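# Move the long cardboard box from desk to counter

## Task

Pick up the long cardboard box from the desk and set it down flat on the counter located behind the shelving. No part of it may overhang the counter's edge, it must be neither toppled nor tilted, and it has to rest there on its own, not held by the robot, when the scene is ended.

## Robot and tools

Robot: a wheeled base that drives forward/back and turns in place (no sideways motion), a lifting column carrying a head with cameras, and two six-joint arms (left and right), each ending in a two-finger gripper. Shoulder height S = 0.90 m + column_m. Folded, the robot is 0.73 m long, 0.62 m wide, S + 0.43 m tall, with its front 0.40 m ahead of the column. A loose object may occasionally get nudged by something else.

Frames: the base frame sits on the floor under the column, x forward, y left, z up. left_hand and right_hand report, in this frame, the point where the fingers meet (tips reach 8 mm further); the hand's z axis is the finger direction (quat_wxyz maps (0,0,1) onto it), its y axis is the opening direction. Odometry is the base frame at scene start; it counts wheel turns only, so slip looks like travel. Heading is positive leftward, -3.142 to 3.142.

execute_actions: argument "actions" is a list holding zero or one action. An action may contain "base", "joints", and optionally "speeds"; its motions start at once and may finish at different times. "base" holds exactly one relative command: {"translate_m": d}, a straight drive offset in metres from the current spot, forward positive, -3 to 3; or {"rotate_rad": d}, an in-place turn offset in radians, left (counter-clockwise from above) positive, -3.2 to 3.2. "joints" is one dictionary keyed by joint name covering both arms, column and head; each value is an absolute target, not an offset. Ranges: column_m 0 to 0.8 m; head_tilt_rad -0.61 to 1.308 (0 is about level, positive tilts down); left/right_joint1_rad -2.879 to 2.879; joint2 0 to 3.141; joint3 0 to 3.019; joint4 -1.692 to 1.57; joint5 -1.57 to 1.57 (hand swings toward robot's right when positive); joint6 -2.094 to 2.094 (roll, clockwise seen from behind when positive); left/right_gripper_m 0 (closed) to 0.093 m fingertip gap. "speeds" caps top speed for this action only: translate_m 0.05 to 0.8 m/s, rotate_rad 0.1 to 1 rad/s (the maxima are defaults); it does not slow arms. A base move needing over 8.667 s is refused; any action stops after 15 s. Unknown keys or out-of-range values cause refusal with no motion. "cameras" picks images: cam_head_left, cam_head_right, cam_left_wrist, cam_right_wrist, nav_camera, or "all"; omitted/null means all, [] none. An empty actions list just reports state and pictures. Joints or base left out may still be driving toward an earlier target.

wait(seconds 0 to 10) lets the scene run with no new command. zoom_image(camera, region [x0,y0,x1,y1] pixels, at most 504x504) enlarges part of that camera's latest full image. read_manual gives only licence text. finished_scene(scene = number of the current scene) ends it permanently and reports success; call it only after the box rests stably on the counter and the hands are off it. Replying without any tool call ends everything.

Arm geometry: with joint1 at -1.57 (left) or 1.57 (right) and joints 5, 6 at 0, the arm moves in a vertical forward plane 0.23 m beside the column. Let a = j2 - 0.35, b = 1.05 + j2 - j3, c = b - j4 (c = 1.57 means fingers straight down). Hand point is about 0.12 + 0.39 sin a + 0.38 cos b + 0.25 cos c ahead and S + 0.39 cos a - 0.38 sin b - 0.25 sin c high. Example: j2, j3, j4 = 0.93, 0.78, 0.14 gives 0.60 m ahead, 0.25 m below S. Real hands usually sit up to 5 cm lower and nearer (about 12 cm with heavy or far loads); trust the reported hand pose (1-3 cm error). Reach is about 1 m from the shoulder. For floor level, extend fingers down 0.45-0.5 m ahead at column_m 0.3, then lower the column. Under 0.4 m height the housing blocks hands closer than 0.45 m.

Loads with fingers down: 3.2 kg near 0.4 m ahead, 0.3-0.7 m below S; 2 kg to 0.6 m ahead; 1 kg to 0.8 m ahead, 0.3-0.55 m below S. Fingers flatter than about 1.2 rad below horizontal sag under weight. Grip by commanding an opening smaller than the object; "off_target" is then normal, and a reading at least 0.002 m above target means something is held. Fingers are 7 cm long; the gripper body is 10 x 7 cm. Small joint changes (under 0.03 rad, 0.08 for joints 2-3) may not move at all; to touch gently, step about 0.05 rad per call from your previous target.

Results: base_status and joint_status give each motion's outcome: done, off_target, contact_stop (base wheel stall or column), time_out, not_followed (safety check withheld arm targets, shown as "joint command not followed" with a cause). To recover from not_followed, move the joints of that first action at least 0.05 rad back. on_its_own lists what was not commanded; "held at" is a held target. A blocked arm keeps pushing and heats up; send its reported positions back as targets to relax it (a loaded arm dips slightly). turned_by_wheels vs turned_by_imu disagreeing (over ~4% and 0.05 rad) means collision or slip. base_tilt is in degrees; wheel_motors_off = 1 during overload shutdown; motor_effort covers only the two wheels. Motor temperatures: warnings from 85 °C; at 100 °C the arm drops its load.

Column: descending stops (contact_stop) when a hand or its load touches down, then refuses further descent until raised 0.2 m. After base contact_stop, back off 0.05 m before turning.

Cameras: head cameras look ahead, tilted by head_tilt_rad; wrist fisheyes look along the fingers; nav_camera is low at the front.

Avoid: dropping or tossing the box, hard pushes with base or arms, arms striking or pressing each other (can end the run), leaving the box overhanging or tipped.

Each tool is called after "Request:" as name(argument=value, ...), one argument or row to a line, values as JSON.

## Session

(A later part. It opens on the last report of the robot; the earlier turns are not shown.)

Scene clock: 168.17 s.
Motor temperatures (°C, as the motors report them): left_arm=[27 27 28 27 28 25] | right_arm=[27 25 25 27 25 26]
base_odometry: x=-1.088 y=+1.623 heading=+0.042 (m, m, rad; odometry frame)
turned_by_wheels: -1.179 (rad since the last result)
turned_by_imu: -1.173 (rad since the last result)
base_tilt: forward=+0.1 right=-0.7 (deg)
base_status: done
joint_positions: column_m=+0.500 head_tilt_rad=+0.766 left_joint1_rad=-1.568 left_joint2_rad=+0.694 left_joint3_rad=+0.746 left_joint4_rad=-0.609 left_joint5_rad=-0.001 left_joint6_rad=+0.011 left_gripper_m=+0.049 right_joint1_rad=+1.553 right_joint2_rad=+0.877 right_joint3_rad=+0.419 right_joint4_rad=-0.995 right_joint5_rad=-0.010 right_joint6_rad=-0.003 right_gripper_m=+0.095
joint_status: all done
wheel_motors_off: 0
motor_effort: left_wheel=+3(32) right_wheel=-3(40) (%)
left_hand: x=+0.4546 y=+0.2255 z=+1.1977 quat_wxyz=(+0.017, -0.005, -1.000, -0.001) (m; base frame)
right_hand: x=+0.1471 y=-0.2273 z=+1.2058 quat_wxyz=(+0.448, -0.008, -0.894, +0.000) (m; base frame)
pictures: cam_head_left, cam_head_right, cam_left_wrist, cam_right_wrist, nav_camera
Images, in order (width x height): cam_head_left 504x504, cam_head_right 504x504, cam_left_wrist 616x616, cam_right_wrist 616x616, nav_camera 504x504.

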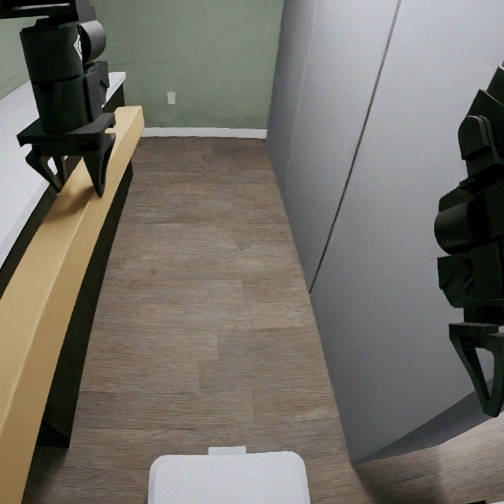

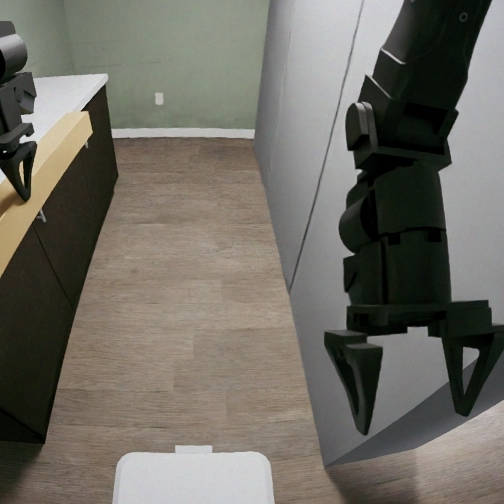

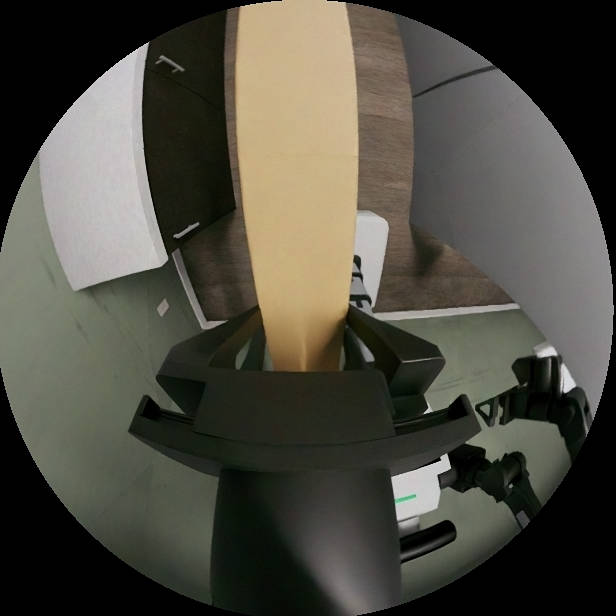

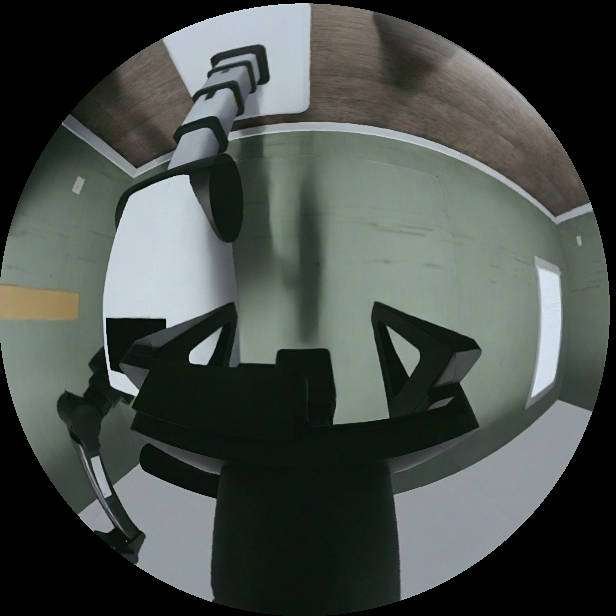

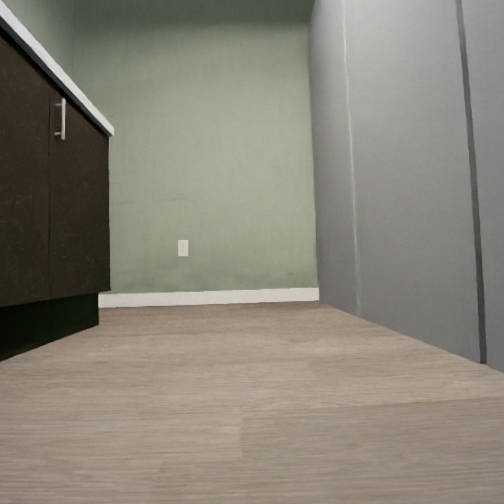

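Request:
execute_actions(
  actions=[
    {"base":{"rotate_rad":0.06}},
  ],
  cameras=[],
)

Request:
execute_actions(
  actions=[
    {"base":{"translate_m":1.2},"speeds":{"translate_m":0.5},"joints":{"left_joint2_rad":1.1,"left_joint3_rad":1.4,"left_joint4_rad":-0.82,"head_tilt_rad":0.9}},
  ],
  cameras=["cam_head_left","cam_right_wrist"],
)

Request:
execute_actions(
  actions=[
    {"base":{"rotate_rad":0.5},"speeds":{"rotate_rad":0.5},"joints":{"left_joint6_rad":0.5}},
  ],
  cameras=["cam_head_left","cam_right_wrist","cam_left_wrist"],
)

Scene clock: 178.23 s.
Motor temperatures (°C, as the motors report them): left_arm=[27 27 28 27 28 25] | right_arm=[27 25 25 27 25 26]
base_odometry: x=-1.088 y=+1.623 heading=+0.101 (m, m, rad; odometry frame)
turned_by_wheels: +0.059 (rad since the last result)
turned_by_imu: +0.060 (rad since the last result)
base_tilt: forward=+0.1 right=-0.7 (deg)
base_status: done
joint_positions: column_m=+0.500 head_tilt_rad=+0.766 left_joint1_rad=-1.568 left_joint2_rad=+0.694 left_joint3_rad=+0.746 left_joint4_rad=-0.609 left_joint5_rad=-0.001 left_joint6_rad=+0.011 left_gripper_m=+0.049 right_joint1_rad=+1.553 right_joint2_rad=+0.877 right_joint3_rad=+0.419 right_joint4_rad=-0.995 right_joint5_rad=-0.010 right_joint6_rad=-0.003 right_gripper_m=+0.095
joint_status: not commanded
wheel_motors_off: 0
motor_effort: left_wheel=-3(13) right_wheel=+5(21) (%)
left_hand: x=+0.4546 y=+0.2255 z=+1.1977 quat_wxyz=(+0.017, -0.005, -1.000, -0.001) (m; base frame)
right_hand: x=+0.1469 y=-0.2273 z=+1.2058 quat_wxyz=(+0.448, -0.008, -0.894, +0.000) (m; base frame)
pictures: none
No camera images: the call's "cameras" was empty. Leave "cameras" out to get every camera's image.

Scene clock: 182.30 s.
Motor temperatures (°C, as the motors report them): left_arm=[27 28 28 27 28 25] | right_arm=[27 25 25 27 25 26]
base_odometry: x=+0.106 y=+1.744 heading=+0.100 (m, m, rad; odometry frame)
turned_by_wheels: -0.001 (rad since the last result)
turned_by_imu: +0.002 (rad since the last result)
base_tilt: forward=+0.2 right=-0.7 (deg)
base_status: done
joint_positions: column_m=+0.500 head_tilt_rad=+0.901 left_joint1_rad=-1.568 left_joint2_rad=+1.111 left_joint3_rad=+1.381 left_joint4_rad=-0.811 left_joint5_rad=-0.001 left_joint6_rad=+0.011 left_gripper_m=+0.049 right_joint1_rad=+1.553 right_joint2_rad=+0.876 right_joint3_rad=+0.418 right_joint4_rad=-0.995 right_joint5_rad=-0.010 right_joint6_rad=-0.003 right_gripper_m=+0.095
joint_status: all done
wheel_motors_off: 0
motor_effort: left_wheel=-2(28) right_wheel=+3(54) (%)
left_hand: x=+0.6582 y=+0.2258 z=+1.1658 quat_wxyz=(+0.009, -0.005, -1.000, -0.001) (m; base frame)
right_hand: x=+0.1465 y=-0.2273 z=+1.2060 quat_wxyz=(+0.448, -0.008, -0.894, +0.000) (m; base frame)
pictures: cam_head_left, cam_right_wrist
Images, in order (width x height): cam_head_left 504x504, cam_right_wrist 616x616.

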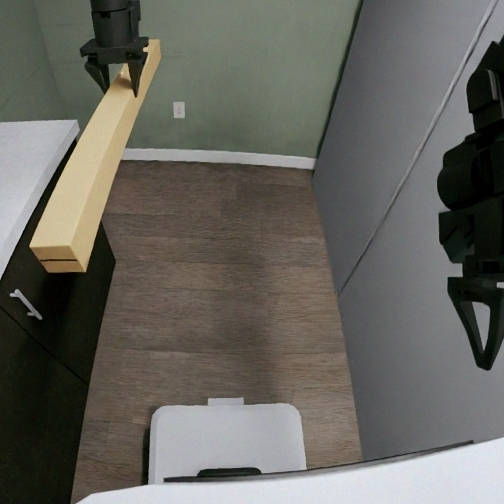

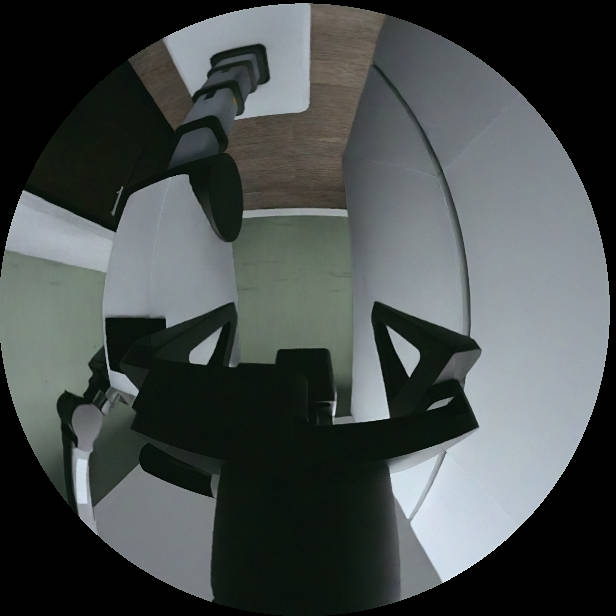

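Scene clock: 184.20 s.
Motor temperatures (°C, as the motors report them): left_arm=[27 28 28 27 28 25] | right_arm=[27 25 25 27 25 26]
base_odometry: x=+0.106 y=+1.744 heading=+0.600 (m, m, rad; odometry frame)
turned_by_wheels: +0.499 (rad since the last result)
turned_by_imu: +0.496 (rad since the last result)
base_tilt: forward=+0.1 right=-0.7 (deg)
base_status: done
joint_positions: column_m=+0.500 head_tilt_rad=+0.901 left_joint1_rad=-1.568 left_joint2_rad=+1.111 left_joint3_rad=+1.381 left_joint4_rad=-0.811 left_joint5_rad=-0.001 left_joint6_rad=+0.488 left_gripper_m=+0.049 right_joint1_rad=+1.553 right_joint2_rad=+0.876 right_joint3_rad=+0.418 right_joint4_rad=-0.995 right_joint5_rad=-0.010 right_joint6_rad=-0.003 right_gripper_m=+0.095
joint_status: all done
wheel_motors_off: 0
motor_effort: left_wheel=-3(36) right_wheel=+5(39) (%)
left_hand: x=+0.6582 y=+0.2258 z=+1.1658 quat_wxyz=(+0.009, -0.241, -0.970, +0.001) (m; base frame)
right_hand: x=+0.1465 y=-0.2273 z=+1.2060 quat_wxyz=(+0.448, -0.008, -0.894, +0.000) (m; base frame)
pictures: cam_head_left, cam_left_wrist, cam_right_wrist
Images, in order (width x height): cam_head_left 504x504, cam_left_wrist 616x616, cam_right_wrist 616x616.

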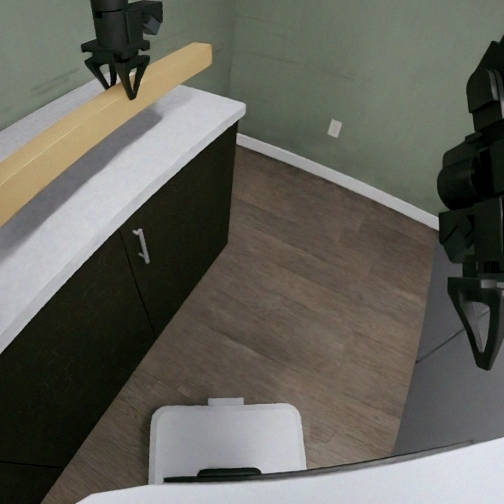

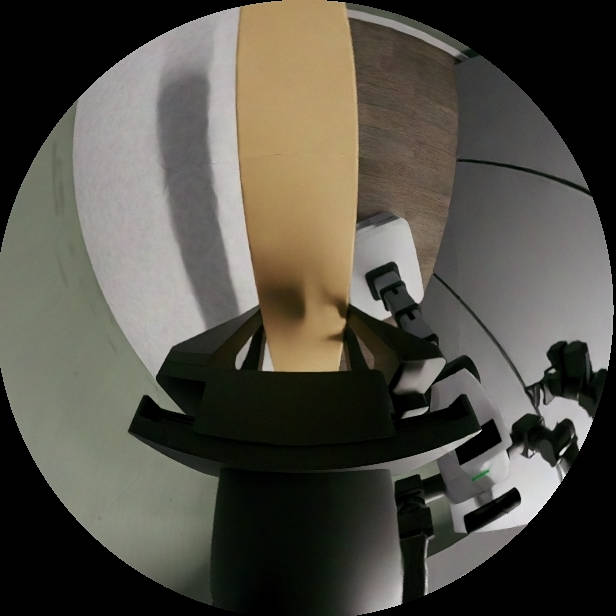

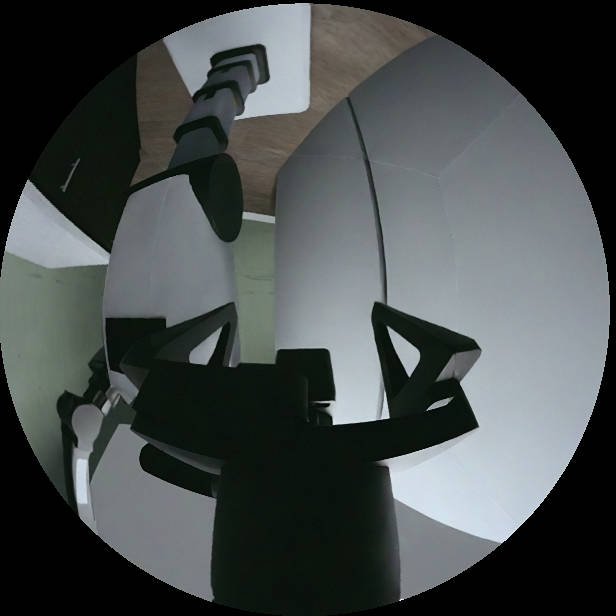

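Request:
execute_actions(
  actions=[
    {"base":{"rotate_rad":0.5},"speeds":{"rotate_rad":0.4},"joints":{"left_joint6_rad":1.04,"column_m":0.4,"head_tilt_rad":0.7}},
  ],
  cameras=["cam_head_left","cam_left_wrist"],
)

Scene clock: 189.63 s.
Motor temperatures (°C, as the motors report them): left_arm=[27 28 29 27 28 25] | right_arm=[27 25 25 27 25 26]
base_odometry: x=+0.106 y=+1.744 heading=+1.099 (m, m, rad; odometry frame)
turned_by_wheels: +0.499 (rad since the last result)
turned_by_imu: +0.499 (rad since the last result)
base_tilt: forward=+0.1 right=-0.7 (deg)
base_status: done
joint_positions: column_m=+0.400 head_tilt_rad=+0.717 left_joint1_rad=-1.568 left_joint2_rad=+1.111 left_joint3_rad=+1.381 left_joint4_rad=-0.811 left_joint5_rad=-0.001 left_joint6_rad=+1.028 left_gripper_m=+0.049 right_joint1_rad=+1.553 right_joint2_rad=+0.876 right_joint3_rad=+0.418 right_joint4_rad=-0.995 right_joint5_rad=-0.010 right_joint6_rad=-0.003 right_gripper_m=+0.095
joint_status: all done
wheel_motors_off: 0
motor_effort: left_wheel=-2(26) right_wheel=+1(28) (%)
left_hand: x=+0.6582 y=+0.2258 z=+1.0660 quat_wxyz=(+0.008, -0.491, -0.871, +0.003) (m; base frame)
right_hand: x=+0.1463 y=-0.2273 z=+1.1062 quat_wxyz=(+0.448, -0.008, -0.894, +0.000) (m; base frame)
pictures: cam_head_left, cam_left_wrist
Images, in order (width x height): cam_head_left 504x504, cam_left_wrist 616x616.

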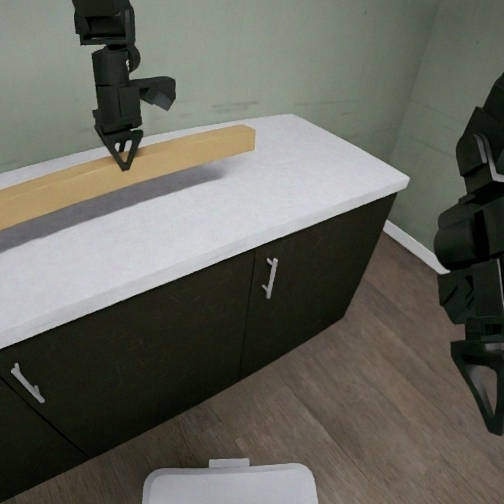

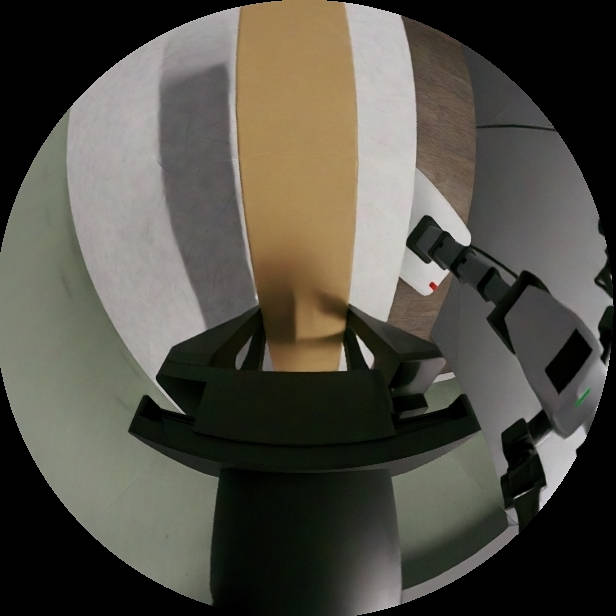

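Request:
execute_actions(
  actions=[
    {"joints":{"column_m":0.29}},
  ],
  cameras=["cam_head_left","cam_left_wrist"],
)

Scene clock: 194.93 s.
Motor temperatures (°C, as the motors report them): left_arm=[27 28 29 27 28 25] | right_arm=[27 25 25 27 25 26]
base_odometry: x=+0.106 y=+1.744 heading=+1.099 (m, m, rad; odometry frame)
turned_by_wheels: +0.000 (rad since the last result)
turned_by_imu: +0.001 (rad since the last result)
base_tilt: forward=+0.2 right=-0.7 (deg)
base_status: not commanded
joint_positions: column_m=+0.290 head_tilt_rad=+0.716 left_joint1_rad=-1.568 left_joint2_rad=+1.110 left_joint3_rad=+1.381 left_joint4_rad=-0.812 left_joint5_rad=-0.001 left_joint6_rad=+1.028 left_gripper_m=+0.049 right_joint1_rad=+1.553 right_joint2_rad=+0.876 right_joint3_rad=+0.418 right_joint4_rad=-0.995 right_joint5_rad=-0.010 right_joint6_rad=-0.003 right_gripper_m=+0.095
joint_status: all done
wheel_motors_off: 0
motor_effort: left_wheel=-5(5) right_wheel=+7(8) (%)
left_hand: x=+0.6585 y=+0.2259 z=+0.9568 quat_wxyz=(+0.008, -0.491, -0.871, +0.003) (m; base frame)
right_hand: x=+0.1463 y=-0.2273 z=+0.9962 quat_wxyz=(+0.448, -0.008, -0.894, +0.000) (m; base frame)
pictures: cam_head_left, cam_left_wrist
Images, in order (width x height): cam_head_left 504x504, cam_left_wrist 616x616.

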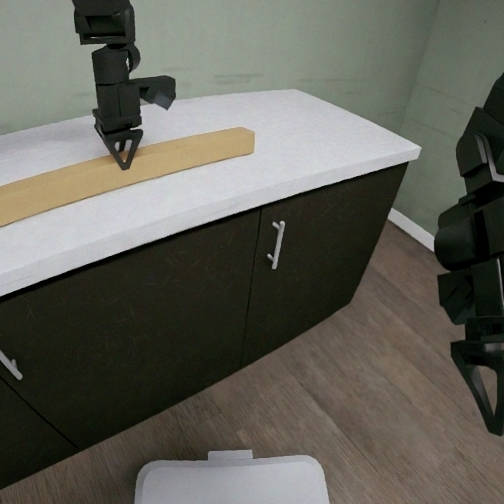

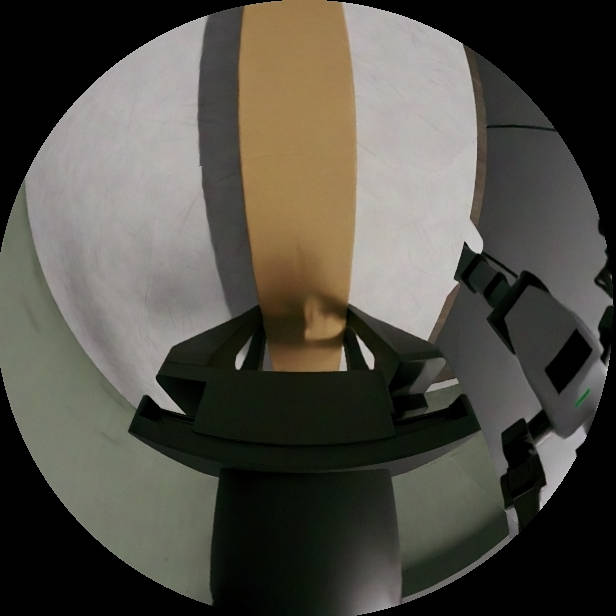

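Request:
execute_actions(
  actions=[
    {"joints":{"column_m":0.28}},
  ],
  cameras=["cam_left_wrist"],
)

Request:
execute_actions(
  actions=[
    {"joints":{"left_gripper_m":0.09}},
  ],
  cameras=["cam_left_wrist"],
)

Request:
execute_actions(
  actions=[
    {"joints":{"column_m":0.36}},
  ],
  cameras=["cam_left_wrist","cam_head_left"],
)

Scene clock: 200.90 s.
Motor temperatures (°C, as the motors report them): left_arm=[27 29 29 27 28 25] | right_arm=[27 25 25 27 25 26]
base_odometry: x=+0.106 y=+1.744 heading=+1.099 (m, m, rad; odometry frame)
turned_by_wheels: +0.000 (rad since the last result)
turned_by_imu: +0.001 (rad since the last result)
base_tilt: forward=+0.2 right=-0.7 (deg)
base_status: not commanded
joint_positions: column_m=+0.280 head_tilt_rad=+0.716 left_joint1_rad=-1.568 left_joint2_rad=+1.092 left_joint3_rad=+1.381 left_joint4_rad=-0.812 left_joint5_rad=-0.004 left_joint6_rad=+1.028 left_gripper_m=+0.049 right_joint1_rad=+1.553 right_joint2_rad=+0.876 right_joint3_rad=+0.418 right_joint4_rad=-0.995 right_joint5_rad=-0.010 right_joint6_rad=-0.003 right_gripper_m=+0.095
joint_status: all done
wheel_motors_off: 0
motor_effort: left_wheel=-6(6) right_wheel=+7(6) (%)
left_hand: x=+0.6625 y=+0.2264 z=+0.9562 quat_wxyz=(+0.001, -0.491, -0.871, -0.003) (m; base frame)
right_hand: x=+0.1463 y=-0.2273 z=+0.9862 quat_wxyz=(+0.448, -0.008, -0.894, +0.000) (m; base frame)
pictures: cam_left_wrist
Images, in order (width x height): cam_left_wrist 616x616.

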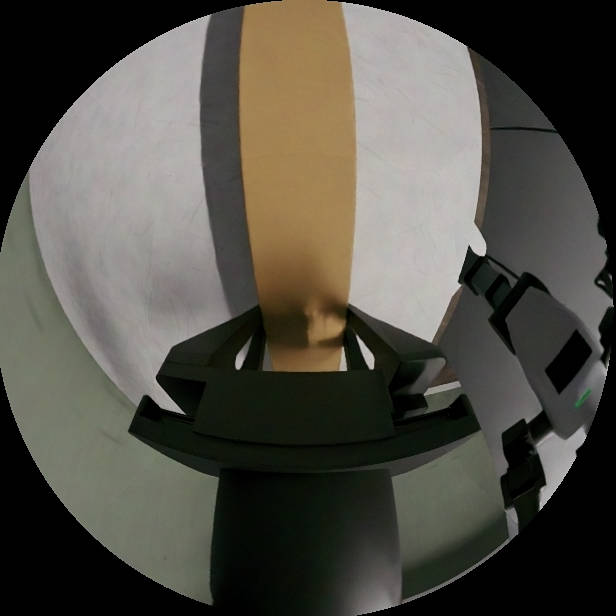

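Scene clock: 201.70 s.
Motor temperatures (°C, as the motors report them): left_arm=[27 29 29 27 28 25] | right_arm=[27 25 25 27 25 26]
base_odometry: x=+0.106 y=+1.744 heading=+1.099 (m, m, rad; odometry frame)
turned_by_wheels: +0.000 (rad since the last result)
turned_by_imu: +0.000 (rad since the last result)
base_tilt: forward=+0.2 right=-0.7 (deg)
base_status: not commanded
joint_positions: column_m=+0.280 head_tilt_rad=+0.716 left_joint1_rad=-1.568 left_joint2_rad=+1.092 left_joint3_rad=+1.381 left_joint4_rad=-0.812 left_joint5_rad=-0.003 left_joint6_rad=+1.028 left_gripper_m=+0.090 right_joint1_rad=+1.553 right_joint2_rad=+0.876 right_joint3_rad=+0.418 right_joint4_rad=-0.995 right_joint5_rad=-0.010 right_joint6_rad=-0.003 right_gripper_m=+0.095
joint_status: all done
wheel_motors_off: 0
motor_effort: left_wheel=-6(7) right_wheel=+10(10) (%)
left_hand: x=+0.6625 y=+0.2263 z=+0.9562 quat_wxyz=(+0.001, -0.491, -0.871, -0.003) (m; base frame)
right_hand: x=+0.1463 y=-0.2273 z=+0.9862 quat_wxyz=(+0.448, -0.008, -0.894, +0.000) (m; base frame)
pictures: cam_left_wrist
Images, in order (width x height): cam_left_wrist 616x616.

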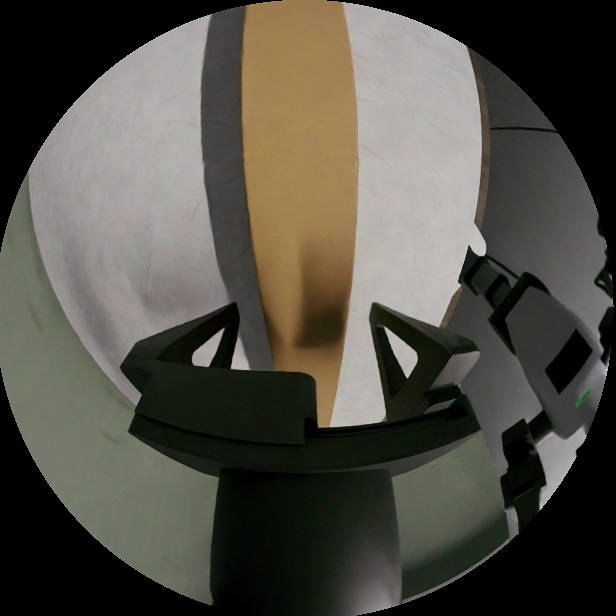

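Scene clock: 203.33 s.
Motor temperatures (°C, as the motors report them): left_arm=[27 29 29 27 28 25] | right_arm=[27 25 25 27 25 26]
base_odometry: x=+0.106 y=+1.744 heading=+1.099 (m, m, rad; odometry frame)
turned_by_wheels: +0.000 (rad since the last result)
turned_by_imu: +0.000 (rad since the last result)
base_tilt: forward=+0.2 right=-0.7 (deg)
base_status: not commanded
joint_positions: column_m=+0.360 head_tilt_rad=+0.716 left_joint1_rad=-1.568 left_joint2_rad=+1.092 left_joint3_rad=+1.381 left_joint4_rad=-0.812 left_joint5_rad=-0.003 left_joint6_rad=+1.028 left_gripper_m=+0.090 right_joint1_rad=+1.553 right_joint2_rad=+0.876 right_joint3_rad=+0.418 right_joint4_rad=-0.995 right_joint5_rad=-0.010 right_joint6_rad=-0.003 right_gripper_m=+0.095
joint_status: all done
wheel_motors_off: 0
motor_effort: left_wheel=-6(6) right_wheel=+9(7) (%)
left_hand: x=+0.6625 y=+0.2263 z=+1.0361 quat_wxyz=(+0.001, -0.491, -0.871, -0.003) (m; base frame)
right_hand: x=+0.1463 y=-0.2273 z=+1.0660 quat_wxyz=(+0.448, -0.008, -0.894, +0.000) (m; base frame)
pictures: cam_head_left, cam_left_wrist
Images, in order (width x height): cam_head_left 504x504, cam_left_wrist 616x616.

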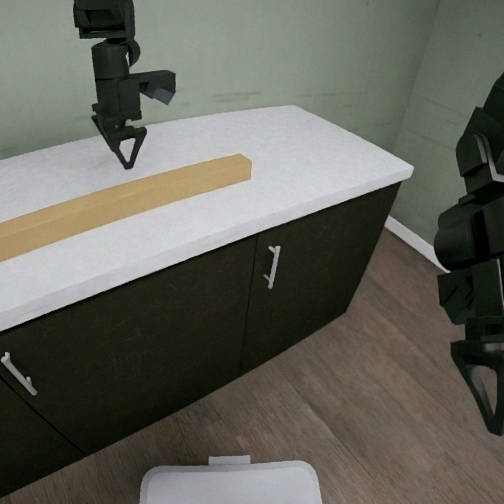

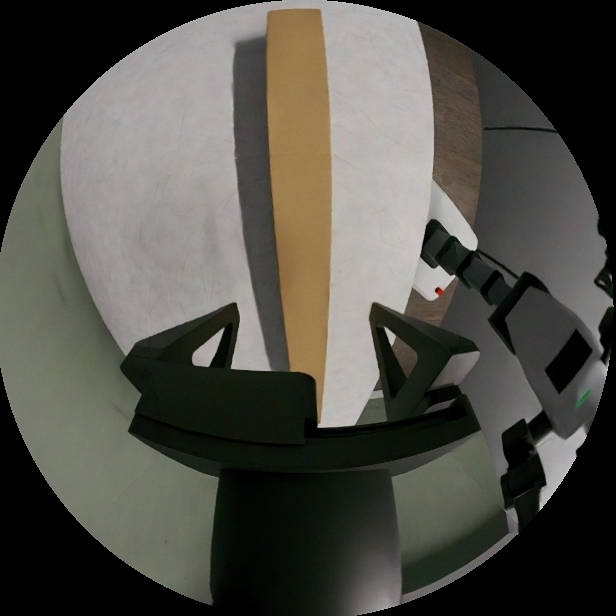

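Request:
finished_scene(
  scene=1,
)

The scene is finished: the task was done.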